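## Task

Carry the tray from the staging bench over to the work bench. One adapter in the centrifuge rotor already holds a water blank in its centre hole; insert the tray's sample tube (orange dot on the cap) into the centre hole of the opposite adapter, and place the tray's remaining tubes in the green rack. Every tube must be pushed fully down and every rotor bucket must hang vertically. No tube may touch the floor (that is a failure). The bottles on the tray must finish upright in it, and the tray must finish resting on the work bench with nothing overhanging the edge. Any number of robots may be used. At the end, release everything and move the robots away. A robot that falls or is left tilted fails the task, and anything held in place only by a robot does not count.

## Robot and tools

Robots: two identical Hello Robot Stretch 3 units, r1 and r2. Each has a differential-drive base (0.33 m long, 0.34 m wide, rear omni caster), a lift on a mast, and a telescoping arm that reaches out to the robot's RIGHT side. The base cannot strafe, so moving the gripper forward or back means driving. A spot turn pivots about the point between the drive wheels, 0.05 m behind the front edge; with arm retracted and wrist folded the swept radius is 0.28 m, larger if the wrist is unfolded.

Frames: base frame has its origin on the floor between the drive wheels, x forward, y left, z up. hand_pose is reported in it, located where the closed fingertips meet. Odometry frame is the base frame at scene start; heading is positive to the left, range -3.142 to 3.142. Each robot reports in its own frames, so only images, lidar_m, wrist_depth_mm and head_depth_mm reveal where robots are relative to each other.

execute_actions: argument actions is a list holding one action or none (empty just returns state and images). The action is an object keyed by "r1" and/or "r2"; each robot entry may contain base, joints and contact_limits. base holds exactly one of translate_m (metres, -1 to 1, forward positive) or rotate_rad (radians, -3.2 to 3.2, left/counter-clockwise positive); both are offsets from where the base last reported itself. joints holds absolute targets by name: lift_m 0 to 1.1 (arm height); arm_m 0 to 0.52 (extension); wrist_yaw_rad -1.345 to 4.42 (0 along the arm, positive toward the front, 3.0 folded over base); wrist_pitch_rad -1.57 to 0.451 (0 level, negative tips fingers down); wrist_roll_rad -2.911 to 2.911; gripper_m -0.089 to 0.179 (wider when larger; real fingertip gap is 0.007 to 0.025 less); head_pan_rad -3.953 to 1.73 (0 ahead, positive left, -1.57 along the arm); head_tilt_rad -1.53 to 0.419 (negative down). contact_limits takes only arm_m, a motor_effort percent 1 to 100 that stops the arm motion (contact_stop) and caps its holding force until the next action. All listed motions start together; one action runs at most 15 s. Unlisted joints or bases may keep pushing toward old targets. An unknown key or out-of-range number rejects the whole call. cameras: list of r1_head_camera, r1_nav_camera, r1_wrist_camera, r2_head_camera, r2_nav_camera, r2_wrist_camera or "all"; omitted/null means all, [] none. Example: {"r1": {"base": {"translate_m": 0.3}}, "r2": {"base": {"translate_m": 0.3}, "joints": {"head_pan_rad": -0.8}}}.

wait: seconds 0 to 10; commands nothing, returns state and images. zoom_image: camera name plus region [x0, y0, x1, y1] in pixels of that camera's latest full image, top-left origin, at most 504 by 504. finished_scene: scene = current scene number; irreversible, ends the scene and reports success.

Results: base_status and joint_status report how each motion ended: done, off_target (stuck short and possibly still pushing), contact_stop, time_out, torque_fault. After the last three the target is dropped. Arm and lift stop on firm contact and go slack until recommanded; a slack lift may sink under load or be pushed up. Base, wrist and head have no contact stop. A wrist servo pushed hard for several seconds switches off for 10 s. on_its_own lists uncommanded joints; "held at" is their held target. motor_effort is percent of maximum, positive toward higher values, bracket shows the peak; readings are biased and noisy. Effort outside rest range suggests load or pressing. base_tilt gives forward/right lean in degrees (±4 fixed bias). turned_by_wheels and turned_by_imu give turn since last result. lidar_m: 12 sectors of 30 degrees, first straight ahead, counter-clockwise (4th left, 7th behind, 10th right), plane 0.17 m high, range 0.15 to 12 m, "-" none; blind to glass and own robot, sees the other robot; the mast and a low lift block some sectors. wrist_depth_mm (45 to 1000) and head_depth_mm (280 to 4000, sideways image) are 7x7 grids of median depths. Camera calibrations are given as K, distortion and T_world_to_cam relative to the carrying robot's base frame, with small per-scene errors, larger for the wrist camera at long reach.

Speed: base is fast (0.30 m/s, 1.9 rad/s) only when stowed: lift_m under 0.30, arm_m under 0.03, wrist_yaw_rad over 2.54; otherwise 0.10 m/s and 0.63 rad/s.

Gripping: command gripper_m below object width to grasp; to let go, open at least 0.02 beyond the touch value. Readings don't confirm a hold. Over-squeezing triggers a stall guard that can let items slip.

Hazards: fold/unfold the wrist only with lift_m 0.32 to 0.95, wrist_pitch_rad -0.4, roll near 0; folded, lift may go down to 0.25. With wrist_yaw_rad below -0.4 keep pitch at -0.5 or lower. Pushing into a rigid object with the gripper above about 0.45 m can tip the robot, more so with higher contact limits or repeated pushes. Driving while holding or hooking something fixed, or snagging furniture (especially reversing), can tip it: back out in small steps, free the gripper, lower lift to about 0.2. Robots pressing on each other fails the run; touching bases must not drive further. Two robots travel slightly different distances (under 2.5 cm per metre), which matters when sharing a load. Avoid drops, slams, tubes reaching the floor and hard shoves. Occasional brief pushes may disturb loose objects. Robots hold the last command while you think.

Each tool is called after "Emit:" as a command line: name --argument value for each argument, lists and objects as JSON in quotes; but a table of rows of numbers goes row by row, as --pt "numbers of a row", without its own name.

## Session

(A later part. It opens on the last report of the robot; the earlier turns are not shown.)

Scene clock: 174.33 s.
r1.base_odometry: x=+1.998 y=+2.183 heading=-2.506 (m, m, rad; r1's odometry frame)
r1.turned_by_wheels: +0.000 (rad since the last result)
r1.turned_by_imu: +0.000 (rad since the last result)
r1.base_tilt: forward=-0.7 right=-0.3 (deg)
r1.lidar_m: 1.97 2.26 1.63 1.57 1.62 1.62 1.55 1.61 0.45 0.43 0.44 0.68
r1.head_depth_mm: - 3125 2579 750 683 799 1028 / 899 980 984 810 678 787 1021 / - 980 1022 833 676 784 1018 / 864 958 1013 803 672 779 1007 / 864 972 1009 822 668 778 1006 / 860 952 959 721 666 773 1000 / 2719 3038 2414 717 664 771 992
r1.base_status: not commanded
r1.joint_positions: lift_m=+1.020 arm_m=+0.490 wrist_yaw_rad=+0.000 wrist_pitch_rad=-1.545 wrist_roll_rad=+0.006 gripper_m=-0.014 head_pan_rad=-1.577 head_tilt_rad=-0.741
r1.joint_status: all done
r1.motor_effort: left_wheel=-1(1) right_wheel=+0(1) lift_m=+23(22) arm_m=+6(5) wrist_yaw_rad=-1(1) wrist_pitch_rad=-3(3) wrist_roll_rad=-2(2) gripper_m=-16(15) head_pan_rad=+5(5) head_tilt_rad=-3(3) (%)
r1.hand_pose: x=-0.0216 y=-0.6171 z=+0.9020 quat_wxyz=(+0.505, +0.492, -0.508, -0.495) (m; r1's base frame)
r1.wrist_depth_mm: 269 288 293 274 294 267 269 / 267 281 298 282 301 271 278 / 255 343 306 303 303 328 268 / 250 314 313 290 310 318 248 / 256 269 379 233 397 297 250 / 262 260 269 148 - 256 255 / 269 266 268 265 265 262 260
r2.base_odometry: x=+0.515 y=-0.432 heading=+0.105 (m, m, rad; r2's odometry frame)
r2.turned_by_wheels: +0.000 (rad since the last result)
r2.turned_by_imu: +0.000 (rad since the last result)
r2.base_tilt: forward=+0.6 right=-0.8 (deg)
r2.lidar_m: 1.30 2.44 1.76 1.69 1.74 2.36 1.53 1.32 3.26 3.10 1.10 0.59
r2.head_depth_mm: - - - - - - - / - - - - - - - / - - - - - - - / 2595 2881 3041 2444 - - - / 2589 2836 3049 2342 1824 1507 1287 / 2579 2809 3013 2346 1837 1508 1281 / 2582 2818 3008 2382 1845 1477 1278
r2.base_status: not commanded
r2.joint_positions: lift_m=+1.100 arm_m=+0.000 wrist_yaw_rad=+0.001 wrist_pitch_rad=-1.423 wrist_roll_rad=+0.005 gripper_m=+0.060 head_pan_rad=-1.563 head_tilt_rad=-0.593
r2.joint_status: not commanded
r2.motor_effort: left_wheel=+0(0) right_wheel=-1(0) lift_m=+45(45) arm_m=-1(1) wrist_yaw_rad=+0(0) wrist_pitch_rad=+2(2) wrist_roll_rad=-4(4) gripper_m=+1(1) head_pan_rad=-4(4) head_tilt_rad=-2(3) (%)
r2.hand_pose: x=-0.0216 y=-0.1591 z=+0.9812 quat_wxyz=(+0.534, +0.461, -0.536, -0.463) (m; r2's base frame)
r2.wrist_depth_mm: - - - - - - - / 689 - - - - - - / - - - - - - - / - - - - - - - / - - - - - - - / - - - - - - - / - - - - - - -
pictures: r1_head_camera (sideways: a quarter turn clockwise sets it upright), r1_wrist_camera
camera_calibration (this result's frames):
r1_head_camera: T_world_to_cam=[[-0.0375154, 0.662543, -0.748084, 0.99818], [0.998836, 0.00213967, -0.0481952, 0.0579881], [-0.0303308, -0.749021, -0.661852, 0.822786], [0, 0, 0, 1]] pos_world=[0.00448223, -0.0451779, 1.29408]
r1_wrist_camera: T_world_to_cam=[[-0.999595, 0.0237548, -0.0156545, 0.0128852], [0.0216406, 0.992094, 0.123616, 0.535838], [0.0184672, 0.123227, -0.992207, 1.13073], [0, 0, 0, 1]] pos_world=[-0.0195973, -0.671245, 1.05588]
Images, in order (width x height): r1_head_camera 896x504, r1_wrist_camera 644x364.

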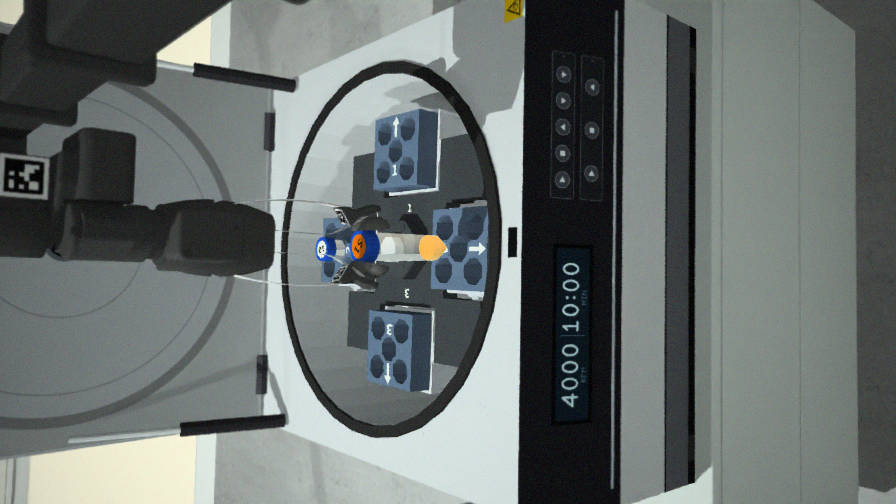

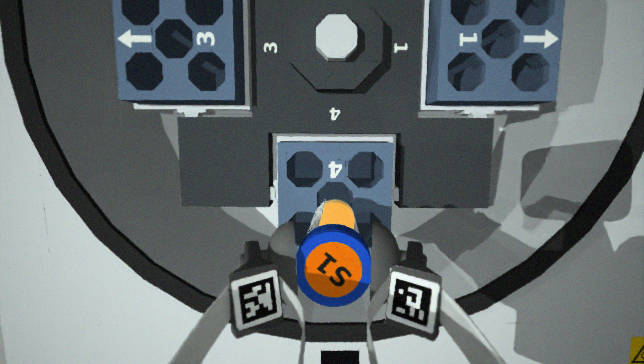

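Emit:
execute_actions --actions '[{"r1":{"joints":{"lift_m":0.995}}}]' --cameras '["r1_wrist_camera","r1_head_camera"]'

Emit:
execute_actions --actions '[{"r1":{"joints":{"lift_m":0.97}}}]' --cameras '["r1_wrist_camera","r1_head_camera"]'

Scene clock: 177.10 s.
r1.base_odometry: x=+1.998 y=+2.183 heading=-2.506 (m, m, rad; r1's odometry frame)
r1.turned_by_wheels: +0.000 (rad since the last result)
r1.turned_by_imu: +0.000 (rad since the last result)
r1.base_tilt: forward=-0.7 right=-0.3 (deg)
r1.lidar_m: 1.98 2.26 1.64 1.57 1.62 1.62 1.55 1.60 0.45 0.43 0.44 0.68
r1.head_depth_mm: 2698 - 2595 749 680 799 1025 / - 978 984 809 680 788 1021 / - 998 1020 833 676 785 1018 / 847 961 979 765 673 781 1011 / 861 973 1006 824 668 776 1007 / 863 955 959 721 668 772 1001 / 2712 3076 2449 720 664 772 993
r1.base_status: not commanded
r1.joint_positions: lift_m=+0.995 arm_m=+0.490 wrist_yaw_rad=+0.000 wrist_pitch_rad=-1.545 wrist_roll_rad=+0.006 gripper_m=-0.014 head_pan_rad=-1.577 head_tilt_rad=-0.741
r1.joint_status: all done
r1.motor_effort: left_wheel=-1(1) right_wheel=+1(1) lift_m=+23(24) arm_m=+5(5) wrist_yaw_rad=+0(0) wrist_pitch_rad=-3(3) wrist_roll_rad=-2(2) gripper_m=-16(17) head_pan_rad=+5(5) head_tilt_rad=-4(4) (%)
r1.hand_pose: x=-0.0216 y=-0.6171 z=+0.8770 quat_wxyz=(+0.505, +0.492, -0.508, -0.495) (m; r1's base frame)
r1.wrist_depth_mm: 268 248 258 251 269 244 255 / 264 253 275 275 273 258 260 / 254 325 282 279 281 278 268 / 233 302 288 262 285 300 246 / 230 269 382 235 355 287 226 / 236 234 270 148 - 243 229 / 240 239 233 241 236 237 235
r2.base_odometry: x=+0.515 y=-0.432 heading=+0.105 (m, m, rad; r2's odometry frame)
r2.turned_by_wheels: +0.000 (rad since the last result)
r2.turned_by_imu: +0.000 (rad since the last result)
r2.base_tilt: forward=+0.7 right=-0.9 (deg)
r2.lidar_m: 1.30 2.44 1.77 1.69 1.74 2.35 1.52 1.32 3.24 3.10 1.10 0.59
r2.head_depth_mm: - - - - - - - / - - - - - - - / - - - - - - - / 2601 2898 3052 2428 - - - / 2583 2818 3026 2339 1833 1497 1285 / 2588 2802 3028 2341 1843 1509 1273 / 2572 2787 3013 2370 1844 1473 1281
r2.base_status: not commanded
r2.joint_positions: lift_m=+1.100 arm_m=+0.000 wrist_yaw_rad=+0.001 wrist_pitch_rad=-1.423 wrist_roll_rad=+0.005 gripper_m=+0.060 head_pan_rad=-1.563 head_tilt_rad=-0.593
r2.joint_status: not commanded
r2.motor_effort: left_wheel=+0(0) right_wheel=+0(0) lift_m=+46(45) arm_m=-1(1) wrist_yaw_rad=+0(1) wrist_pitch_rad=+2(2) wrist_roll_rad=-4(4) gripper_m=+0(1) head_pan_rad=-4(4) head_tilt_rad=-3(2) (%)
r2.hand_pose: x=-0.0216 y=-0.1591 z=+0.9812 quat_wxyz=(+0.534, +0.461, -0.536, -0.463) (m; r2's base frame)
r2.wrist_depth_mm: - - - - - - - / 701 - - - - - - / - - - - - - - / - - - - - - - / - - - - - - - / - - - - - - - / - - - - - - -
pictures: r1_head_camera (sideways: a quarter turn clockwise sets it upright), r1_wrist_camera
camera_calibration (this result's frames):
r1_head_camera: T_world_to_cam=[[-0.0375153, 0.662543, -0.748084, 0.99818], [0.998836, 0.00213956, -0.0481952, 0.0579881], [-0.0303309, -0.749021, -0.661852, 0.822786], [0, 0, 0, 1]] pos_world=[0.00448223, -0.0451779, 1.29408]
r1_wrist_camera: T_world_to_cam=[[-0.999595, 0.023755, -0.0156545, 0.0124941], [0.0216408, 0.992094, 0.123616, 0.538928], [0.0184672, 0.123227, -0.992207, 1.10593], [0, 0, 0, 1]] pos_world=[-0.0195973, -0.671245, 1.03089]
Images, in order (width x height): r1_head_camera 896x504, r1_wrist_camera 644x364.

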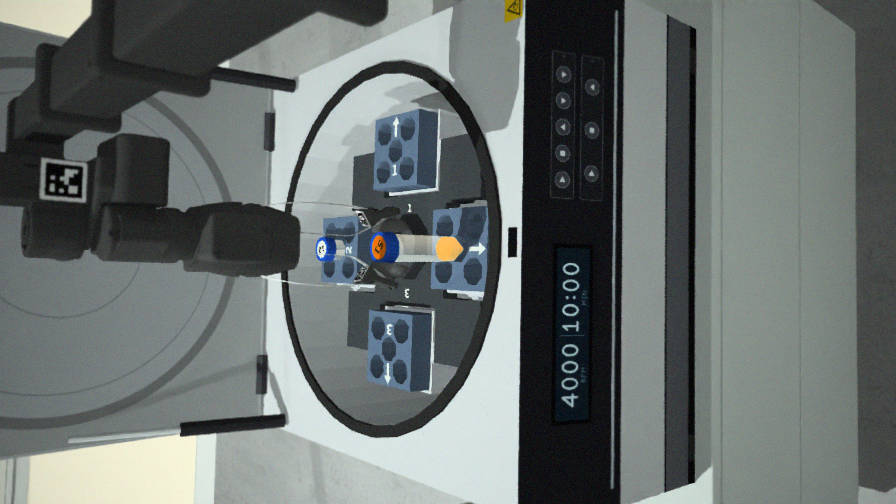

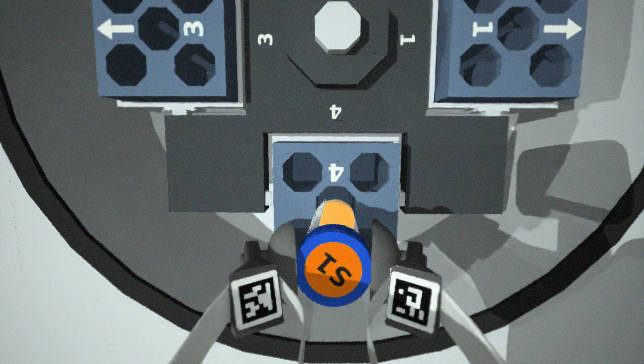

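Scene clock: 178.10 s.
r1.base_odometry: x=+1.998 y=+2.183 heading=-2.506 (m, m, rad; r1's odometry frame)
r1.turned_by_wheels: +0.000 (rad since the last result)
r1.turned_by_imu: +0.000 (rad since the last result)
r1.base_tilt: forward=-0.7 right=-0.3 (deg)
r1.lidar_m: 1.98 2.26 1.64 1.57 1.62 1.61 1.55 1.60 0.45 0.43 0.44 0.68
r1.head_depth_mm: 2693 - 923 727 681 798 1026 / 840 1001 984 811 678 787 1018 / 830 1014 1021 832 677 785 1016 / 846 961 953 762 672 782 1010 / 859 974 1008 823 670 776 1006 / 857 955 959 721 665 771 999 / 2738 3053 2431 719 666 769 994
r1.base_status: not commanded
r1.joint_positions: lift_m=+0.970 arm_m=+0.490 wrist_yaw_rad=+0.000 wrist_pitch_rad=-1.545 wrist_roll_rad=+0.006 gripper_m=-0.014 head_pan_rad=-1.577 head_tilt_rad=-0.741
r1.joint_status: all done
r1.motor_effort: left_wheel=+0(2) right_wheel=+0(1) lift_m=+22(20) arm_m=+5(6) wrist_yaw_rad=+0(0) wrist_pitch_rad=-3(3) wrist_roll_rad=-2(2) gripper_m=-17(16) head_pan_rad=+5(5) head_tilt_rad=-3(4) (%)
r1.hand_pose: x=-0.0216 y=-0.6171 z=+0.8520 quat_wxyz=(+0.505, +0.492, -0.508, -0.495) (m; r1's base frame)
r1.wrist_depth_mm: 244 229 247 225 245 222 223 / 252 233 251 255 251 226 245 / 254 302 255 256 256 257 268 / 234 282 261 238 260 261 246 / 210 269 334 172 337 286 222 / 209 224 271 149 - 243 204 / 214 214 219 241 225 209 208
r2.base_odometry: x=+0.515 y=-0.432 heading=+0.105 (m, m, rad; r2's odometry frame)
r2.turned_by_wheels: +0.000 (rad since the last result)
r2.turned_by_imu: +0.000 (rad since the last result)
r2.base_tilt: forward=+0.8 right=-0.8 (deg)
r2.lidar_m: 1.30 2.44 1.76 1.69 1.75 2.35 1.53 1.32 3.24 3.10 1.11 0.59
r2.head_depth_mm: - - - - - - - / - - - - - - - / - - - - - - - / 2615 2878 3026 2419 - - - / 2595 2858 3033 2345 1842 1501 1289 / 2595 2822 3036 2333 1825 1506 1274 / 2562 2814 2986 2333 1832 1474 1278
r2.base_status: not commanded
r2.joint_positions: lift_m=+1.100 arm_m=+0.000 wrist_yaw_rad=+0.001 wrist_pitch_rad=-1.423 wrist_roll_rad=+0.005 gripper_m=+0.060 head_pan_rad=-1.563 head_tilt_rad=-0.593
r2.joint_status: not commanded
r2.motor_effort: left_wheel=+0(0) right_wheel=+0(0) lift_m=+45(45) arm_m=-1(1) wrist_yaw_rad=-1(0) wrist_pitch_rad=+2(2) wrist_roll_rad=-4(4) gripper_m=+1(1) head_pan_rad=-4(4) head_tilt_rad=-3(2) (%)
r2.hand_pose: x=-0.0216 y=-0.1591 z=+0.9812 quat_wxyz=(+0.534, +0.461, -0.536, -0.463) (m; r2's base frame)
r2.wrist_depth_mm: - - - - - - - / 708 - - - - - - / - - - - - - - / - - - - - - - / - - - - - - - / - - - - - - - / - - - - - - -
pictures: r1_head_camera (sideways: a quarter turn clockwise sets it upright), r1_wrist_camera
camera_calibration (this result's frames):
r1_head_camera: T_world_to_cam=[[-0.0375154, 0.662543, -0.748084, 0.99818], [0.998836, 0.00213967, -0.0481952, 0.0579881], [-0.0303308, -0.749021, -0.661852, 0.822786], [0, 0, 0, 1]] pos_world=[0.00448223, -0.0451779, 1.29408]
r1_wrist_camera: T_world_to_cam=[[-0.999595, 0.0237585, -0.0156545, 0.0121052], [0.0216442, 0.992094, 0.123616, 0.542026], [0.0184677, 0.123227, -0.992207, 1.08113], [0, 0, 0, 1]] pos_world=[-0.0195975, -0.671253, 1.0059]
Images, in order (width x height): r1_head_camera 896x504, r1_wrist_camera 644x364.

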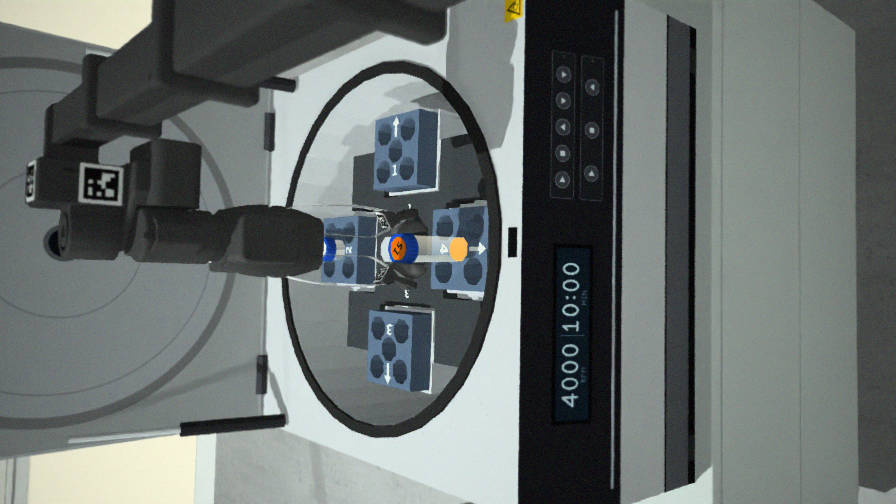

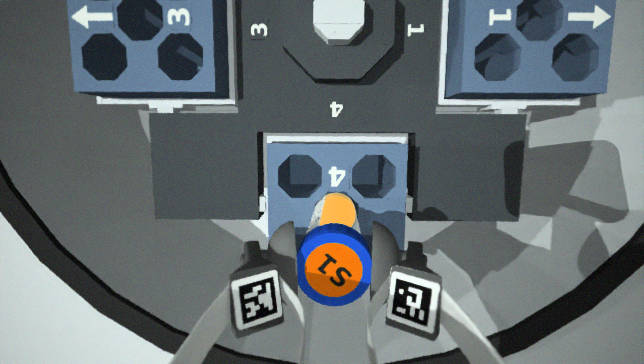

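Entering.

Emit:
execute_actions --actions '[{"r1":{"joints":{"lift_m":0.925}}}]' --cameras '["r1_head_camera"]'

Emit:
execute_actions --actions '[{"r1":{"joints":{"gripper_m":0.055}}}]' --cameras '[]'

Emit:
execute_actions --actions '[{"r1":{"joints":{"lift_m":0.98}}}]' --cameras '["r1_wrist_camera","r1_head_camera"]'

Emit:
execute_actions --actions '[{"r1":{"joints":{"gripper_m":0.0}}}]' --cameras '[]'

Emit:
execute_actions --actions '[{"r1":{"joints":{"lift_m":0.93}}}]' --cameras '["r1_head_camera"]'

Scene clock: 181.60 s.
r1.base_odometry: x=+1.998 y=+2.183 heading=-2.506 (m, m, rad; r1's odometry frame)
r1.turned_by_wheels: +0.000 (rad since the last result)
r1.turned_by_imu: +0.000 (rad since the last result)
r1.base_tilt: forward=-0.8 right=-0.3 (deg)
r1.lidar_m: 1.97 2.26 1.64 1.57 1.62 1.62 1.55 1.60 0.45 0.43 0.44 0.68
r1.head_depth_mm: 2687 3124 - - 688 799 1028 / 866 - 982 789 677 788 1020 / 851 - 1023 836 674 786 1017 / 865 974 955 764 674 780 1015 / 863 972 1008 820 668 775 1004 / 861 954 957 723 666 770 1004 / 2678 3017 2444 718 664 770 992
r1.base_status: not commanded
r1.joint_positions: lift_m=+0.925 arm_m=+0.490 wrist_yaw_rad=+0.000 wrist_pitch_rad=-1.545 wrist_roll_rad=+0.006 gripper_m=-0.014 head_pan_rad=-1.577 head_tilt_rad=-0.741
r1.joint_status: all done
r1.motor_effort: left_wheel=-1(2) right_wheel=+1(1) lift_m=+21(23) arm_m=+4(5) wrist_yaw_rad=+0(0) wrist_pitch_rad=-3(3) wrist_roll_rad=-2(2) gripper_m=-16(16) head_pan_rad=+5(5) head_tilt_rad=-4(3) (%)
r1.hand_pose: x=-0.0216 y=-0.6171 z=+0.8071 quat_wxyz=(+0.505, +0.492, -0.508, -0.495) (m; r1's base frame)
r1.wrist_depth_mm: 188 182 205 185 201 196 181 / 191 186 208 209 206 197 188 / 253 214 212 211 211 212 260 / 233 219 217 189 213 214 238 / 210 246 221 190 218 218 221 / 188 225 271 149 - 245 194 / 165 189 219 242 225 199 170
r2.base_odometry: x=+0.515 y=-0.432 heading=+0.105 (m, m, rad; r2's odometry frame)
r2.turned_by_wheels: +0.000 (rad since the last result)
r2.turned_by_imu: +0.000 (rad since the last result)
r2.base_tilt: forward=+0.8 right=-0.9 (deg)
r2.lidar_m: 1.30 2.44 1.77 1.69 1.74 2.35 1.53 1.32 3.24 3.09 1.10 0.59
r2.head_depth_mm: - - - - - - - / - - - - - - - / - - - - - - - / 2590 2881 3054 2429 - - - / 2593 2821 3031 2339 1830 1507 1288 / 2574 2811 3021 2355 1827 1516 1282 / 2570 2849 3013 2352 1845 1477 1282
r2.base_status: not commanded
r2.joint_positions: lift_m=+1.100 arm_m=+0.000 wrist_yaw_rad=+0.001 wrist_pitch_rad=-1.423 wrist_roll_rad=+0.005 gripper_m=+0.060 head_pan_rad=-1.563 head_tilt_rad=-0.593
r2.joint_status: not commanded
r2.motor_effort: left_wheel=+0(1) right_wheel=+0(0) lift_m=+45(46) arm_m=-1(1) wrist_yaw_rad=+0(0) wrist_pitch_rad=+2(2) wrist_roll_rad=-4(4) gripper_m=+0(0) head_pan_rad=-4(4) head_tilt_rad=-3(3) (%)
r2.hand_pose: x=-0.0216 y=-0.1591 z=+0.9812 quat_wxyz=(+0.534, +0.461, -0.536, -0.463) (m; r2's base frame)
r2.wrist_depth_mm: - - - - - - - / 696 - - - - - - / - - - - - - - / - - - - - - - / - - - - - - - / - - - - - - - / - - - - - - -
pictures: r1_head_camera (sideways: a quarter turn clockwise sets it upright)
camera_calibration (this result's frames):
r1_head_camera: T_world_to_cam=[[-0.0375155, 0.662543, -0.748084, 0.99818], [0.998836, 0.00213979, -0.0481952, 0.0579881], [-0.0303307, -0.749021, -0.661852, 0.822786], [0, 0, 0, 1]] pos_world=[0.00448224, -0.0451779, 1.29408]
Images, in order (width x height): r1_head_camera 896x504.

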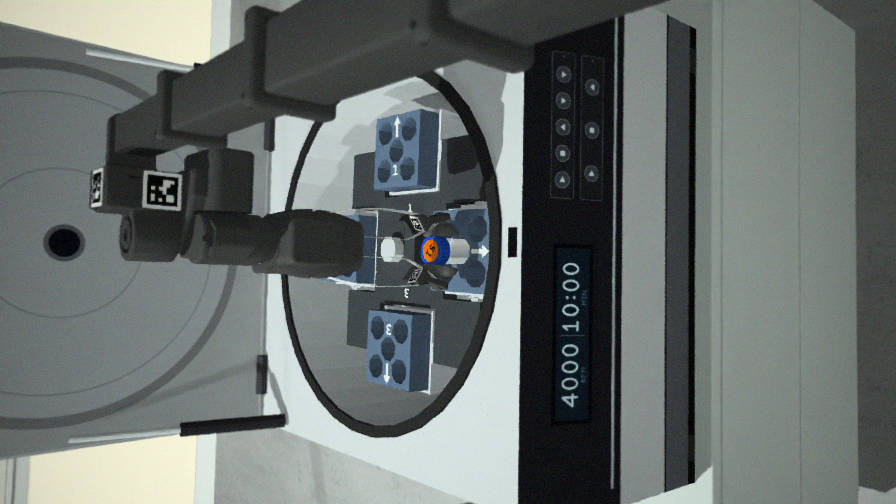

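Scene clock: 182.77 s.
r1.base_odometry: x=+1.998 y=+2.183 heading=-2.506 (m, m, rad; r1's odometry frame)
r1.turned_by_wheels: +0.000 (rad since the last result)
r1.turned_by_imu: +0.000 (rad since the last result)
r1.base_tilt: forward=-0.7 right=-0.2 (deg)
r1.lidar_m: 1.97 2.26 1.63 1.57 1.62 1.62 1.55 1.60 0.45 0.43 0.44 0.68
r1.head_depth_mm: 2685 3098 - - 689 799 1030 / 865 - 986 788 679 790 1022 / 852 - 1019 834 676 784 1018 / 861 975 952 765 671 783 1013 / 861 974 1007 821 670 776 1005 / 861 955 958 722 666 773 1001 / 2702 3073 2451 721 665 771 996
r1.base_status: not commanded
r1.joint_positions: lift_m=+0.925 arm_m=+0.490 wrist_yaw_rad=+0.000 wrist_pitch_rad=-1.545 wrist_roll_rad=+0.006 gripper_m=+0.055 head_pan_rad=-1.577 head_tilt_rad=-0.741
r1.joint_status: all done
r1.motor_effort: left_wheel=-1(1) right_wheel=+1(1) lift_m=+22(22) arm_m=+5(5) wrist_yaw_rad=-1(1) wrist_pitch_rad=-3(3) wrist_roll_rad=-2(2) gripper_m=+1(77) head_pan_rad=+5(5) head_tilt_rad=-4(3) (%)
r1.hand_pose: x=-0.0216 y=-0.6171 z=+0.8071 quat_wxyz=(+0.505, +0.492, -0.508, -0.495) (m; r1's base frame)
r1.wrist_depth_mm: 190 181 206 185 202 196 181 / 192 186 210 209 208 197 188 / 255 214 213 210 211 211 259 / 233 218 217 189 214 216 238 / 208 245 222 165 218 219 223 / 187 223 271 200 - 241 193 / 164 187 213 240 223 200 172
r2.base_odometry: x=+0.515 y=-0.432 heading=+0.105 (m, m, rad; r2's odometry frame)
r2.turned_by_wheels: +0.000 (rad since the last result)
r2.turned_by_imu: +0.000 (rad since the last result)
r2.base_tilt: forward=+0.7 right=-0.8 (deg)
r2.lidar_m: 1.30 2.45 1.76 1.69 1.74 2.36 1.53 1.32 3.24 3.08 1.11 0.59
r2.head_depth_mm: - - - - - - - / - - - - - - - / - - - - - - - / 2594 2904 3051 2433 - - - / 2606 2837 3024 2355 1837 1506 1284 / 2583 2809 3030 2345 1843 1504 1277 / 2556 2814 3007 2362 1838 1469 1280
r2.base_status: not commanded
r2.joint_positions: lift_m=+1.100 arm_m=+0.000 wrist_yaw_rad=+0.001 wrist_pitch_rad=-1.423 wrist_roll_rad=+0.005 gripper_m=+0.060 head_pan_rad=-1.563 head_tilt_rad=-0.593
r2.joint_status: not commanded
r2.motor_effort: left_wheel=+0(1) right_wheel=+0(0) lift_m=+46(45) arm_m=-1(1) wrist_yaw_rad=+0(1) wrist_pitch_rad=+2(2) wrist_roll_rad=-4(4) gripper_m=+0(0) head_pan_rad=-4(4) head_tilt_rad=-3(3) (%)
r2.hand_pose: x=-0.0216 y=-0.1591 z=+0.9812 quat_wxyz=(+0.534, +0.461, -0.536, -0.463) (m; r2's base frame)
r2.wrist_depth_mm: - - - - - - - / 694 - - - - - - / - - - - - - - / - - - - - - - / - - - - - - - / - - - - - - - / - - - - - - -
pictures: none
No camera images: the call's "cameras" was empty. Leave "cameras" out to get every camera's image.

Scene clock: 184.10 s.
r1.base_odometry: x=+1.998 y=+2.183 heading=-2.506 (m, m, rad; r1's odometry frame)
r1.turned_by_wheels: +0.000 (rad since the last result)
r1.turned_by_imu: +0.000 (rad since the last result)
r1.base_tilt: forward=-0.7 right=-0.2 (deg)
r1.lidar_m: 1.97 2.26 1.64 1.57 1.63 1.62 1.55 1.60 0.45 0.43 0.44 0.68
r1.head_depth_mm: 2684 - 2419 737 682 799 1025 / 840 1000 985 813 677 788 1024 / - 994 1019 832 675 783 1014 / 843 960 955 783 672 779 1010 / 863 972 1006 818 668 778 1004 / 859 954 957 722 666 770 997 / 2717 3068 2441 720 664 772 993
r1.base_status: not commanded
r1.joint_positions: lift_m=+0.980 arm_m=+0.490 wrist_yaw_rad=+0.000 wrist_pitch_rad=-1.545 wrist_roll_rad=+0.006 gripper_m=+0.055 head_pan_rad=-1.577 head_tilt_rad=-0.741
r1.joint_status: all done
r1.motor_effort: left_wheel=+0(1) right_wheel=+1(0) lift_m=+27(32) arm_m=+5(5) wrist_yaw_rad=+0(0) wrist_pitch_rad=-3(3) wrist_roll_rad=-2(2) gripper_m=+0(1) head_pan_rad=+5(5) head_tilt_rad=-3(4) (%)
r1.hand_pose: x=-0.0216 y=-0.6171 z=+0.8618 quat_wxyz=(+0.505, +0.492, -0.508, -0.495) (m; r1's base frame)
r1.wrist_depth_mm: 256 235 256 238 253 229 242 / 255 238 262 261 259 234 247 / 254 317 266 265 266 265 264 / 232 283 269 246 271 271 247 / 213 268 329 248 305 283 222 / 219 224 275 304 - 243 212 / 223 222 222 243 222 219 219
r2.base_odometry: x=+0.515 y=-0.432 heading=+0.105 (m, m, rad; r2's odometry frame)
r2.turned_by_wheels: +0.000 (rad since the last result)
r2.turned_by_imu: +0.000 (rad since the last result)
r2.base_tilt: forward=+0.7 right=-0.9 (deg)
r2.lidar_m: 1.30 2.45 1.76 1.69 1.74 2.35 1.53 1.32 3.25 3.10 1.10 0.59
r2.head_depth_mm: - - - - - - - / - - - - - - - / - - - - - - - / 2607 2887 3059 2425 - - - / 2606 2839 3023 2351 1830 1502 1287 / 2588 2802 3027 2352 1837 1508 1279 / 2580 2818 3018 2374 1852 1468 1279
r2.base_status: not commanded
r2.joint_positions: lift_m=+1.100 arm_m=+0.000 wrist_yaw_rad=+0.001 wrist_pitch_rad=-1.423 wrist_roll_rad=+0.005 gripper_m=+0.060 head_pan_rad=-1.563 head_tilt_rad=-0.593
r2.joint_status: not commanded
r2.motor_effort: left_wheel=-1(1) right_wheel=+0(1) lift_m=+46(46) arm_m=-1(1) wrist_yaw_rad=+0(1) wrist_pitch_rad=+2(2) wrist_roll_rad=-4(4) gripper_m=+0(1) head_pan_rad=-4(4) head_tilt_rad=-3(2) (%)
r2.hand_pose: x=-0.0216 y=-0.1591 z=+0.9812 quat_wxyz=(+0.534, +0.461, -0.536, -0.463) (m; r2's base frame)
r2.wrist_depth_mm: - - - - - - - / 695 - - - - - - / - - - - - - - / - - - - - - - / - - - - - - - / - - - - - - - / - - - - - - -
pictures: r1_head_camera (sideways: a quarter turn clockwise sets it upright), r1_wrist_camera
camera_calibration (this result's frames):
r1_head_camera: T_world_to_cam=[[-0.0375154, 0.662543, -0.748084, 0.99818], [0.998836, 0.00213967, -0.0481952, 0.0579881], [-0.0303308, -0.749021, -0.661852, 0.822786], [0, 0, 0, 1]] pos_world=[0.00448223, -0.0451779, 1.29408]
r1_wrist_camera: T_world_to_cam=[[-0.999595, 0.0237552, -0.0156545, 0.0122561], [0.0216409, 0.992094, 0.123618, 0.540826], [0.0184673, 0.123229, -0.992206, 1.09082], [0, 0, 0, 1]] pos_world=[-0.0195974, -0.671262, 1.01566]
Images, in order (width x height): r1_head_camera 896x504, r1_wrist_camera 644x364.

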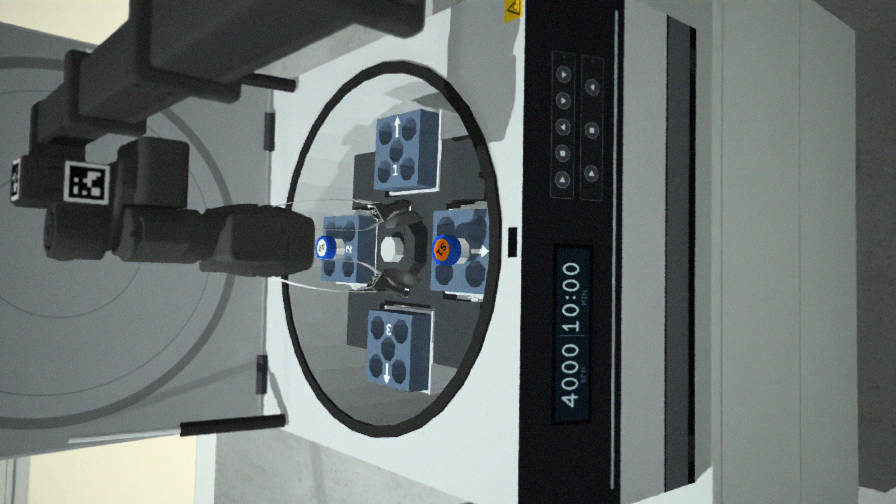

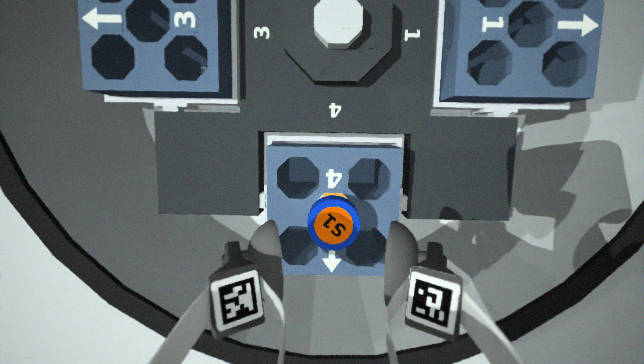

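Scene clock: 185.13 s.
r1.base_odometry: x=+1.998 y=+2.183 heading=-2.506 (m, m, rad; r1's odometry frame)
r1.turned_by_wheels: +0.000 (rad since the last result)
r1.turned_by_imu: +0.000 (rad since the last result)
r1.base_tilt: forward=-0.8 right=-0.3 (deg)
r1.lidar_m: 1.98 2.26 1.63 1.57 1.63 1.61 1.55 1.60 0.45 0.43 0.44 0.68
r1.head_depth_mm: 2711 - 2434 737 681 801 1026 / 839 999 984 810 678 790 1027 / - 996 1022 837 677 786 1017 / 843 957 971 774 671 783 1008 / 860 975 1009 824 669 779 1004 / 863 959 960 722 667 771 999 / 2717 3060 2429 720 664 772 994
r1.base_status: not commanded
r1.joint_positions: lift_m=+0.980 arm_m=+0.490 wrist_yaw_rad=+0.000 wrist_pitch_rad=-1.545 wrist_roll_rad=+0.006 gripper_m=+0.000 head_pan_rad=-1.577 head_tilt_rad=-0.741
r1.joint_status: all done
r1.motor_effort: left_wheel=-1(2) right_wheel=+1(1) lift_m=+26(26) arm_m=+5(6) wrist_yaw_rad=+0(0) wrist_pitch_rad=-3(3) wrist_roll_rad=-2(2) gripper_m=-1(80) head_pan_rad=+5(4) head_tilt_rad=-3(3) (%)
r1.hand_pose: x=-0.0216 y=-0.6171 z=+0.8618 quat_wxyz=(+0.505, +0.492, -0.508, -0.495) (m; r1's base frame)
r1.wrist_depth_mm: 255 233 253 237 251 230 243 / 255 236 262 262 260 234 247 / 253 316 265 266 263 265 262 / 234 283 272 244 270 270 247 / 214 269 336 246 351 283 222 / 219 225 273 - 295 242 214 / 223 224 222 232 225 219 218
r2.base_odometry: x=+0.515 y=-0.432 heading=+0.105 (m, m, rad; r2's odometry frame)
r2.turned_by_wheels: +0.000 (rad since the last result)
r2.turned_by_imu: +0.000 (rad since the last result)
r2.base_tilt: forward=+0.7 right=-0.8 (deg)
r2.lidar_m: 1.30 2.45 1.76 1.69 1.74 2.35 1.53 1.32 3.25 3.10 1.10 0.59
r2.head_depth_mm: - - - - - - - / - - - - - - - / - - - - - - - / 2608 2884 3046 2417 - - - / 2586 2849 3055 2328 1831 1500 1295 / 2586 2804 3042 2337 1838 1509 1283 / 2567 2787 3042 2355 1851 1469 1279
r2.base_status: not commanded
r2.joint_positions: lift_m=+1.100 arm_m=+0.000 wrist_yaw_rad=+0.001 wrist_pitch_rad=-1.423 wrist_roll_rad=+0.005 gripper_m=+0.060 head_pan_rad=-1.563 head_tilt_rad=-0.593
r2.joint_status: not commanded
r2.motor_effort: left_wheel=-1(0) right_wheel=+0(0) lift_m=+45(46) arm_m=-1(1) wrist_yaw_rad=+0(1) wrist_pitch_rad=+2(2) wrist_roll_rad=-4(4) gripper_m=+0(1) head_pan_rad=-4(4) head_tilt_rad=-3(2) (%)
r2.hand_pose: x=-0.0216 y=-0.1591 z=+0.9812 quat_wxyz=(+0.534, +0.461, -0.536, -0.463) (m; r2's base frame)
r2.wrist_depth_mm: - - - - - - - / 676 - - - - - - / - - - - - - - / - - - - - - - / - - - - - - - / - - - - - - - / - - - - - - -
pictures: none
No camera images: the call's "cameras" was empty. Leave "cameras" out to get every camera's image.

Scene clock: 186.73 s.
r1.base_odometry: x=+1.998 y=+2.183 heading=-2.506 (m, m, rad; r1's odometry frame)
r1.turned_by_wheels: +0.000 (rad since the last result)
r1.turned_by_imu: +0.000 (rad since the last result)
r1.base_tilt: forward=-0.7 right=-0.3 (deg)
r1.lidar_m: 1.98 2.25 1.63 1.57 1.62 1.62 1.55 1.60 0.45 0.43 0.44 0.68
r1.head_depth_mm: 2645 3050 - - 688 801 1029 / 859 - 970 811 679 788 1023 / 850 - 1021 837 676 782 1020 / 863 980 954 783 671 780 1016 / 862 976 1010 822 671 777 1007 / 861 956 959 721 665 772 1000 / 2718 2998 2428 719 664 768 997
r1.base_status: not commanded
r1.joint_positions: lift_m=+0.939 arm_m=+0.490 wrist_yaw_rad=+0.000 wrist_pitch_rad=-1.563 wrist_roll_rad=+0.006 gripper_m=+0.000 head_pan_rad=-1.577 head_tilt_rad=-0.741
r1.joint_status: lift_m contact_stop (moved -0.041 of -0.050)
r1.on_its_own: lift_m is slack since a contact_stop, until your next command for it (your +0.930 is given up)
r1.motor_effort: left_wheel=-1(2) right_wheel=+0(2) lift_m=+24(23) arm_m=+4(5) wrist_yaw_rad=+0(0) wrist_pitch_rad=+6(15) wrist_roll_rad=-2(2) gripper_m=-1(2) head_pan_rad=+5(5) head_tilt_rad=-4(3) (%)
r1.hand_pose: x=-0.0216 y=-0.6125 z=+0.8213 quat_wxyz=(+0.500, +0.497, -0.503, -0.500) (m; r1's base frame)
r1.wrist_depth_mm: 195 199 216 196 215 199 191 / 234 221 222 221 222 218 194 / 252 229 227 221 223 225 266 / 226 235 231 204 227 229 243 / 206 251 317 183 234 255 217 / 183 217 267 - 278 235 191 / 183 184 209 223 216 195 176
r2.base_odometry: x=+0.515 y=-0.432 heading=+0.105 (m, m, rad; r2's odometry frame)
r2.turned_by_wheels: +0.000 (rad since the last result)
r2.turned_by_imu: +0.000 (rad since the last result)
r2.base_tilt: forward=+0.7 right=-0.8 (deg)
r2.lidar_m: 1.30 2.44 1.77 1.69 1.74 2.36 1.53 1.32 3.27 3.09 1.11 0.59
r2.head_depth_mm: - - - - - - - / - - - - - - - / - - - - - - - / 2606 2906 3059 2422 - - - / 2620 2848 3040 2349 1830 1500 1289 / 2579 2798 3025 2354 1843 1506 1279 / 2586 2812 2985 2362 1848 1470 1277
r2.base_status: not commanded
r2.joint_positions: lift_m=+1.100 arm_m=+0.000 wrist_yaw_rad=+0.001 wrist_pitch_rad=-1.423 wrist_roll_rad=+0.005 gripper_m=+0.060 head_pan_rad=-1.563 head_tilt_rad=-0.593
r2.joint_status: not commanded
r2.motor_effort: left_wheel=+0(1) right_wheel=-1(0) lift_m=+46(45) arm_m=-1(1) wrist_yaw_rad=+0(0) wrist_pitch_rad=+2(2) wrist_roll_rad=-4(4) gripper_m=+0(1) head_pan_rad=-4(4) head_tilt_rad=-2(2) (%)
r2.hand_pose: x=-0.0216 y=-0.1591 z=+0.9812 quat_wxyz=(+0.534, +0.461, -0.536, -0.463) (m; r2's base frame)
r2.wrist_depth_mm: - - - - - - - / 687 - - - - - - / - - - - - - - / - - - - - - - / - - - - - - - / - - - - - - - / - - - - - - -
pictures: r1_head_camera (sideways: a quarter turn clockwise sets it upright)
camera_calibration (this result's frames):
r1_head_camera: T_world_to_cam=[[-0.0375434, 0.662921, -0.747748, 0.997742], [0.998836, 0.00220985, -0.048191, 0.0579825], [-0.0302944, -0.748686, -0.662232, 0.82328], [0, 0, 0, 1]] pos_world=[0.00448433, -0.045174, 1.29406]
Images, in order (width x height): r1_head_camera 896x504.

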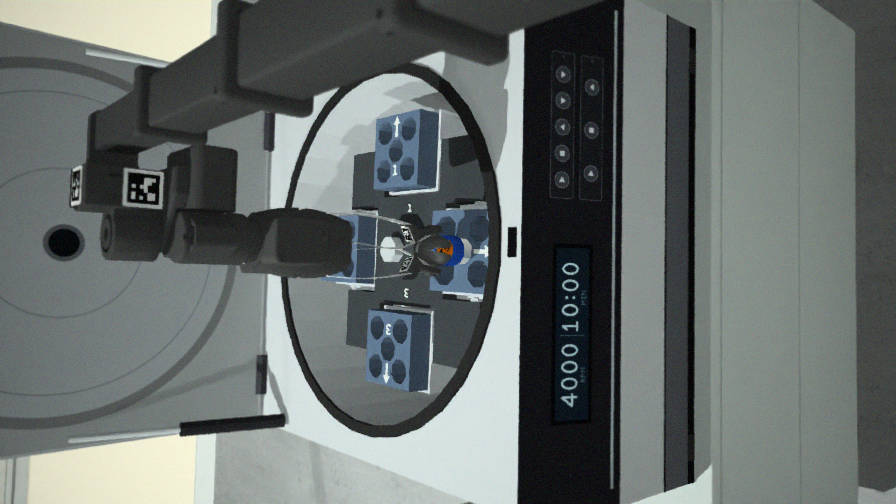

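Emit:
execute_actions --actions '[{"r1":{"joints":{"lift_m":1.1,"gripper_m":0.058}}}]' --cameras '["r1_wrist_camera"]'

Emit:
execute_actions --actions '[{"r1":{"base":{"translate_m":1.0},"joints":{"arm_m":0.25,"wrist_pitch_rad":-1.43}}}]' --cameras '[]'

Emit:
execute_actions --actions '[{"r1":{"base":{"translate_m":0.365},"joints":{"arm_m":0.5}}}]' --cameras '["r1_wrist_camera","r1_head_camera"]'

Scene clock: 190.53 s.
r1.base_odometry: x=+1.998 y=+2.183 heading=-2.506 (m, m, rad; r1's odometry frame)
r1.turned_by_wheels: +0.000 (rad since the last result)
r1.turned_by_imu: +0.000 (rad since the last result)
r1.base_tilt: forward=-0.8 right=-0.3 (deg)
r1.lidar_m: 1.98 2.26 1.64 1.57 1.62 1.62 1.55 1.61 0.45 0.43 0.44 0.68
r1.head_depth_mm: 2674 3080 2581 749 682 801 1027 / 865 977 985 810 679 789 1026 / 866 981 1021 834 676 784 1017 / 851 991 970 807 673 781 1017 / 862 975 1007 819 669 777 1012 / 860 956 960 722 666 770 998 / 2697 3042 2451 718 664 771 994
r1.base_status: not commanded
r1.joint_positions: lift_m=+1.100 arm_m=+0.490 wrist_yaw_rad=+0.000 wrist_pitch_rad=-1.551 wrist_roll_rad=+0.006 gripper_m=+0.058 head_pan_rad=-1.577 head_tilt_rad=-0.741
r1.joint_status: all done
r1.motor_effort: left_wheel=-1(1) right_wheel=+0(1) lift_m=+26(26) arm_m=+5(5) wrist_yaw_rad=+0(0) wrist_pitch_rad=+1(4) wrist_roll_rad=-3(2) gripper_m=+0(80) head_pan_rad=+5(5) head_tilt_rad=-3(3) (%)
r1.hand_pose: x=-0.0216 y=-0.6155 z=+0.9819 quat_wxyz=(+0.503, +0.494, -0.506, -0.497) (m; r1's base frame)
r1.wrist_depth_mm: - 347 364 367 363 361 308 / - 356 359 357 374 356 317 / - 360 384 378 382 391 318 / - 335 408 366 388 353 328 / 607 332 372 404 401 332 336 / - 342 - 340 - 338 345 / - - - - - - -
r2.base_odometry: x=+0.515 y=-0.432 heading=+0.105 (m, m, rad; r2's odometry frame)
r2.turned_by_wheels: +0.000 (rad since the last result)
r2.turned_by_imu: +0.000 (rad since the last result)
r2.base_tilt: forward=+0.6 right=-1.0 (deg)
r2.lidar_m: 1.30 2.45 1.76 1.69 1.75 2.36 1.53 1.32 3.22 3.09 1.10 0.59
r2.head_depth_mm: - - - - - - - / - - - - - - - / - - - - - - - / 2618 2881 3066 2426 - - - / 2603 2844 3017 2343 1829 1508 1285 / 2585 2821 3027 2353 1835 1499 1278 / 2590 2826 3013 2361 1846 1475 1276
r2.base_status: not commanded
r2.joint_positions: lift_m=+1.100 arm_m=+0.000 wrist_yaw_rad=+0.001 wrist_pitch_rad=-1.423 wrist_roll_rad=+0.005 gripper_m=+0.060 head_pan_rad=-1.563 head_tilt_rad=-0.593
r2.joint_status: not commanded
r2.motor_effort: left_wheel=+0(0) right_wheel=+0(0) lift_m=+45(46) arm_m=-1(1) wrist_yaw_rad=-1(1) wrist_pitch_rad=+2(2) wrist_roll_rad=-4(4) gripper_m=-1(1) head_pan_rad=-4(4) head_tilt_rad=-3(2) (%)
r2.hand_pose: x=-0.0216 y=-0.1591 z=+0.9812 quat_wxyz=(+0.534, +0.461, -0.536, -0.463) (m; r2's base frame)
r2.wrist_depth_mm: - - - - - - - / 701 - - - - - - / - - - - - - - / - - - - - - - / - - - - - - - / - - - - - - - / - - - - - - -
pictures: r1_wrist_camera
camera_calibration (this result's frames):
r1_wrist_camera: T_world_to_cam=[[-0.999595, 0.0238592, -0.0155026, 0.0140126], [0.0216459, 0.991288, 0.129924, 0.517676], [0.0184674, 0.129536, -0.991403, 1.21289], [0, 0, 0, 1]] pos_world=[-0.0195976, -0.670613, 1.13542]
Images, in order (width x height): r1_wrist_camera 644x364.

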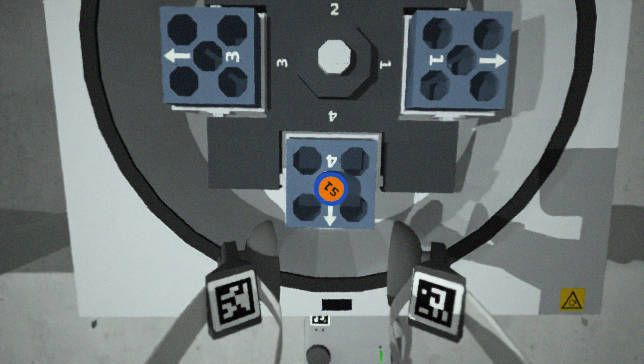

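Scene clock: 201.60 s.
r1.base_odometry: x=+1.193 y=+1.590 heading=-2.506 (m, m, rad; r1's odometry frame)
r1.turned_by_wheels: +0.000 (rad since the last result)
r1.turned_by_imu: +0.004 (rad since the last result)
r1.base_tilt: forward=-0.7 right=-0.3 (deg)
r1.lidar_m: 2.73 2.27 1.65 1.59 1.64 2.22 2.55 0.65 0.65 1.10 1.13 1.02
r1.head_depth_mm: 2911 3081 1057 820 669 1385 1175 / - 3022 1048 812 682 1372 1194 / - - 996 783 678 1370 1189 / 2760 - 957 801 673 1362 1177 / 2753 3063 1021 793 670 1354 1178 / 2744 3016 1011 790 666 1354 1170 / 2734 3029 842 762 662 1339 1171
r1.base_status: done
r1.joint_positions: lift_m=+1.100 arm_m=+0.250 wrist_yaw_rad=+0.000 wrist_pitch_rad=-1.433 wrist_roll_rad=+0.006 gripper_m=+0.058 head_pan_rad=-1.577 head_tilt_rad=-0.741
r1.joint_status: all done
r1.motor_effort: left_wheel=-2(2) right_wheel=+1(5) lift_m=+27(26) arm_m=-5(6) wrist_yaw_rad=+0(0) wrist_pitch_rad=+1(2) wrist_roll_rad=-2(2) gripper_m=+0(1) head_pan_rad=+5(5) head_tilt_rad=-3(4) (%)
r1.hand_pose: x=-0.0216 y=-0.4067 z=+0.9815 quat_wxyz=(+0.532, +0.463, -0.534, -0.466) (m; r1's base frame)
r1.wrist_depth_mm: 347 375 378 379 367 368 367 / 357 378 378 374 379 376 372 / 362 375 380 374 377 371 369 / 381 380 380 378 377 373 368 / - - - - - - - / - - - - - - - / - - - - - - -
r2.base_odometry: x=+0.515 y=-0.432 heading=+0.105 (m, m, rad; r2's odometry frame)
r2.turned_by_wheels: +0.000 (rad since the last result)
r2.turned_by_imu: +0.000 (rad since the last result)
r2.base_tilt: forward=+0.6 right=-0.9 (deg)
r2.lidar_m: 1.31 2.44 1.76 1.69 1.74 2.35 1.52 1.32 3.24 3.10 1.10 0.59
r2.head_depth_mm: - - - - - - - / - - - - - - - / - - - - - - - / 2601 2900 3058 2444 - - - / 2604 2827 3014 2338 1831 1507 1287 / 2580 2842 3025 2339 1847 1510 1274 / 2564 2780 3021 2347 1835 1467 1277
r2.base_status: not commanded
r2.joint_positions: lift_m=+1.100 arm_m=+0.000 wrist_yaw_rad=+0.001 wrist_pitch_rad=-1.423 wrist_roll_rad=+0.005 gripper_m=+0.060 head_pan_rad=-1.563 head_tilt_rad=-0.593
r2.joint_status: not commanded
r2.motor_effort: left_wheel=+0(1) right_wheel=+0(0) lift_m=+46(46) arm_m=-1(1) wrist_yaw_rad=+0(2) wrist_pitch_rad=+2(2) wrist_roll_rad=-4(4) gripper_m=+1(0) head_pan_rad=-3(4) head_tilt_rad=-3(3) (%)
r2.hand_pose: x=-0.0216 y=-0.1591 z=+0.9812 quat_wxyz=(+0.534, +0.461, -0.536, -0.463) (m; r2's base frame)
r2.wrist_depth_mm: - - - - - - - / 683 - - - - - - / - - - - - - - / - - - - - - - / - - - - - - - / - - - - - - - / - - - - - - -
pictures: none
No camera images: the call's "cameras" was empty. Leave "cameras" out to get every camera's image.

Scene clock: 206.40 s.
r1.base_odometry: x=+0.899 y=+1.373 heading=-2.506 (m, m, rad; r1's odometry frame)
r1.turned_by_wheels: +0.000 (rad since the last result)
r1.turned_by_imu: +0.001 (rad since the last result)
r1.base_tilt: forward=-0.8 right=-0.3 (deg)
r1.lidar_m: 2.36 2.28 1.66 1.59 1.65 2.23 1.69 0.94 1.14 1.09 1.13 0.71
r1.head_depth_mm: 2767 3078 1055 819 668 1376 1198 / 2770 3058 1048 813 648 1369 1191 / 2732 3065 858 757 639 1372 1186 / 2719 3074 913 754 634 1355 1173 / 2728 3029 909 749 631 1356 1181 / 2737 3057 967 588 630 1349 1173 / 2719 3021 998 783 645 1337 1168
r1.base_status: done
r1.joint_positions: lift_m=+1.100 arm_m=+0.500 wrist_yaw_rad=+0.000 wrist_pitch_rad=-1.432 wrist_roll_rad=+0.006 gripper_m=+0.058 head_pan_rad=-1.577 head_tilt_rad=-0.741
r1.joint_status: all done
r1.motor_effort: left_wheel=+0(3) right_wheel=+1(3) lift_m=+26(27) arm_m=+6(5) wrist_yaw_rad=+0(1) wrist_pitch_rad=+1(1) wrist_roll_rad=-2(2) gripper_m=+0(1) head_pan_rad=+5(4) head_tilt_rad=-3(4) (%)
r1.hand_pose: x=-0.0216 y=-0.6560 z=+0.9815 quat_wxyz=(+0.532, +0.463, -0.535, -0.466) (m; r1's base frame)
r1.wrist_depth_mm: 372 374 356 339 227 369 369 / 376 373 373 372 245 370 369 / 380 371 379 372 367 378 368 / 379 361 372 373 317 374 372 / 384 321 277 315 313 372 369 / 381 350 - 372 - 374 369 / 383 351 372 377 379 376 368
r2.base_odometry: x=+0.515 y=-0.432 heading=+0.105 (m, m, rad; r2's odometry frame)
r2.turned_by_wheels: +0.000 (rad since the last result)
r2.turned_by_imu: +0.000 (rad since the last result)
r2.base_tilt: forward=+0.7 right=-0.8 (deg)
r2.lidar_m: 1.30 2.45 1.76 1.69 1.74 2.35 1.53 1.32 3.23 3.10 1.10 0.59
r2.head_depth_mm: - - - - - - - / - - - - - - - / - - - - - - - / 2597 2872 3057 2432 - - - / 2592 2852 3051 2344 1828 1511 1282 / 2584 2826 3018 2361 1833 1511 1275 / 2586 2819 3017 2361 1835 1475 1277
r2.base_status: not commanded
r2.joint_positions: lift_m=+1.100 arm_m=+0.000 wrist_yaw_rad=+0.001 wrist_pitch_rad=-1.423 wrist_roll_rad=+0.005 gripper_m=+0.060 head_pan_rad=-1.563 head_tilt_rad=-0.593
r2.joint_status: not commanded
r2.motor_effort: left_wheel=-1(0) right_wheel=-1(0) lift_m=+45(46) arm_m=-1(1) wrist_yaw_rad=-1(1) wrist_pitch_rad=+2(2) wrist_roll_rad=-4(4) gripper_m=+0(1) head_pan_rad=-4(4) head_tilt_rad=-3(2) (%)
r2.hand_pose: x=-0.0216 y=-0.1591 z=+0.9812 quat_wxyz=(+0.534, +0.461, -0.536, -0.463) (m; r2's base frame)
r2.wrist_depth_mm: - - - - - - - / 692 - - - - - - / - - - - - - - / - - - - - - - / - - - - - - - / - - - - - - - / - - - - - - -
pictures: r1_head_camera (sideways: a quarter turn clockwise sets it upright), r1_wrist_camera
camera_calibration (this result's frames):
r1_head_camera: T_world_to_cam=[[-0.037655, 0.662914, -0.747748, 0.997743], [0.998835, 0.00237809, -0.048191, 0.0579825], [-0.0301683, -0.748691, -0.662232, 0.823279], [0, 0, 0, 1]] pos_world=[0.00449194, -0.0451743, 1.29406]
r1_wrist_camera: T_world_to_cam=[[-0.999601, 0.0215962, -0.0181818, 0.0161179], [0.0213892, 0.999705, 0.011502, 0.679663], [0.0184248, 0.0111085, -0.999769, 1.14822], [0, 0, 0, 1]] pos_world=[-0.0195816, -0.692565, 1.14043]
Images, in order (width x height): r1_head_camera 896x504, r1_wrist_camera 644x364.

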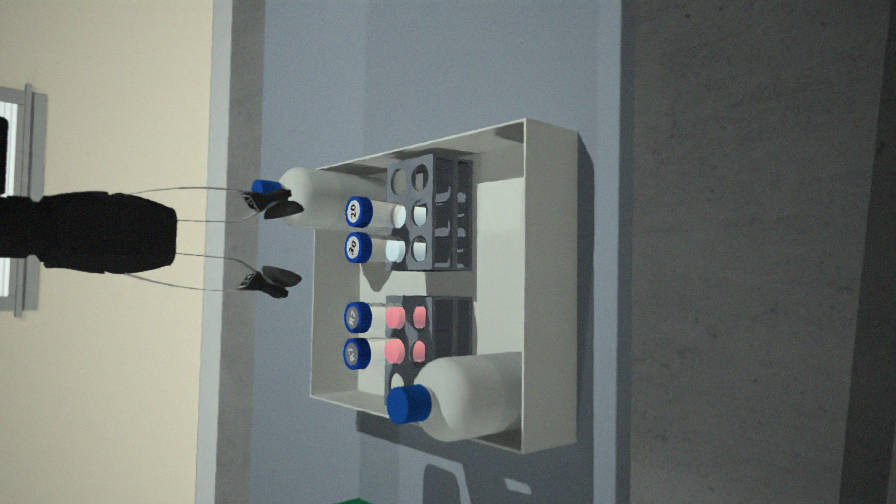

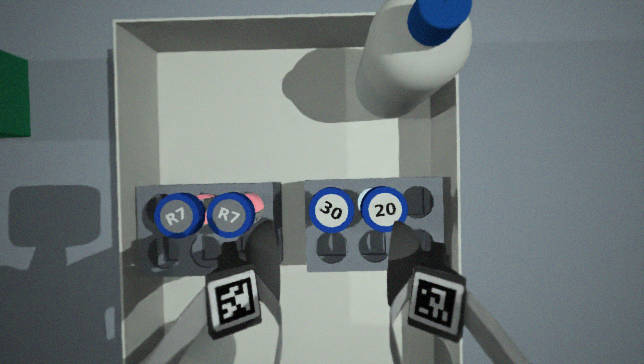

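Emit:
execute_actions --actions '[{"r1":{"joints":{"arm_m":0.52,"wrist_roll_rad":1.57,"wrist_pitch_rad":-1.47,"gripper_m":0.075,"lift_m":1.05}}}]' --cameras '["r1_wrist_camera","r1_head_camera"]'

Scene clock: 209.47 s.
r1.base_odometry: x=+0.899 y=+1.373 heading=-2.506 (m, m, rad; r1's odometry frame)
r1.turned_by_wheels: +0.000 (rad since the last result)
r1.turned_by_imu: +0.000 (rad since the last result)
r1.base_tilt: forward=-0.7 right=-0.3 (deg)
r1.lidar_m: 2.36 2.28 1.65 1.59 1.64 2.24 1.69 0.94 1.13 1.09 1.13 0.71
r1.head_depth_mm: 2875 3071 1058 821 668 1379 1198 / 2813 3027 1047 811 648 1374 1197 / 2834 3116 858 757 640 1367 1183 / 2699 3109 912 755 636 1358 1181 / 2748 3018 911 747 634 1349 1171 / 2732 3055 968 588 630 1346 1172 / 2732 3047 999 782 644 1342 1164
r1.base_status: not commanded
r1.joint_positions: lift_m=+1.050 arm_m=+0.519 wrist_yaw_rad=+0.000 wrist_pitch_rad=-1.465 wrist_roll_rad=+1.562 gripper_m=+0.075 head_pan_rad=-1.577 head_tilt_rad=-0.741
r1.joint_status: all done
joint sent to its limit — the command would take r1.arm_m past its upper limit, so that joint was sent only as far as its limit.
r1.motor_effort: left_wheel=+0(1) right_wheel=+1(1) lift_m=+22(26) arm_m=+6(5) wrist_yaw_rad=+0(0) wrist_pitch_rad=-2(2) wrist_roll_rad=+4(5) gripper_m=+0(65) head_pan_rad=+5(5) head_tilt_rad=-3(3) (%)
r1.hand_pose: x=-0.0215 y=-0.6664 z=+0.9314 quat_wxyz=(+0.003, +0.003, -0.743, -0.669) (m; r1's base frame)
r1.wrist_depth_mm: 337 323 312 303 295 287 278 / 337 192 314 255 272 288 259 / 155 188 280 259 303 298 275 / 358 268 332 258 311 300 274 / 364 344 336 207 310 309 273 / 374 343 - 294 294 315 274 / 386 377 359 277 333 297 271
r2.base_odometry: x=+0.515 y=-0.432 heading=+0.105 (m, m, rad; r2's odometry frame)
r2.turned_by_wheels: +0.000 (rad since the last result)
r2.turned_by_imu: +0.000 (rad since the last result)
r2.base_tilt: forward=+0.7 right=-0.9 (deg)
r2.lidar_m: 1.30 2.44 1.76 1.69 1.75 2.36 1.53 1.32 3.24 3.11 1.11 0.59
r2.head_depth_mm: - - - - - - - / - - - - - - - / - - - - - - - / 2593 2891 3055 2427 - - - / 2612 2838 3017 2343 1837 1508 1289 / 2599 2801 3018 2378 1834 1505 1272 / 2561 2822 3023 2360 1843 1464 1286
r2.base_status: not commanded
r2.joint_positions: lift_m=+1.100 arm_m=+0.000 wrist_yaw_rad=+0.001 wrist_pitch_rad=-1.423 wrist_roll_rad=+0.005 gripper_m=+0.060 head_pan_rad=-1.563 head_tilt_rad=-0.593
r2.joint_status: not commanded
r2.motor_effort: left_wheel=+0(0) right_wheel=+0(0) lift_m=+45(45) arm_m=-1(1) wrist_yaw_rad=+0(0) wrist_pitch_rad=+2(2) wrist_roll_rad=-4(4) gripper_m=+1(1) head_pan_rad=-4(4) head_tilt_rad=-3(3) (%)
r2.hand_pose: x=-0.0216 y=-0.1591 z=+0.9812 quat_wxyz=(+0.534, +0.461, -0.536, -0.463) (m; r2's base frame)
r2.wrist_depth_mm: - - - - - - - / 696 - - - - - - / - - - - - - - / - - - - - - - / - - - - - - - / - - - - - - - / - - - - - - -
pictures: r1_head_camera (sideways: a quarter turn clockwise sets it upright), r1_wrist_camera
camera_calibration (this result's frames):
r1_head_camera: T_world_to_cam=[[-0.0376551, 0.662914, -0.747748, 0.997743], [0.998835, 0.00237821, -0.048191, 0.0579825], [-0.0301682, -0.748691, -0.662232, 0.823279], [0, 0, 0, 1]] pos_world=[0.00449194, -0.0451743, 1.29406]
r1_wrist_camera: T_world_to_cam=[[0.00951147, 0.992633, -0.120787, 0.77991], [0.98897, 0.00851722, 0.147872, -0.0761163], [0.147812, -0.120861, -0.981603, 0.99623], [0, 0, 0, 1]] pos_world=[-0.0793957, -0.65311, 1.08336]
Images, in order (width x height): r1_head_camera 896x504, r1_wrist_camera 644x364.

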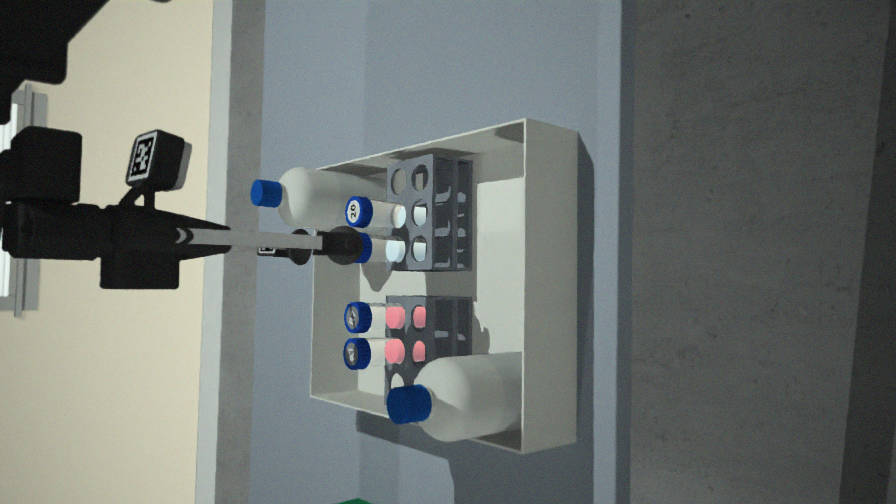

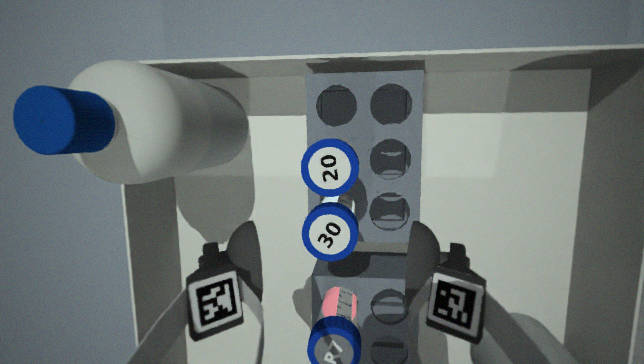

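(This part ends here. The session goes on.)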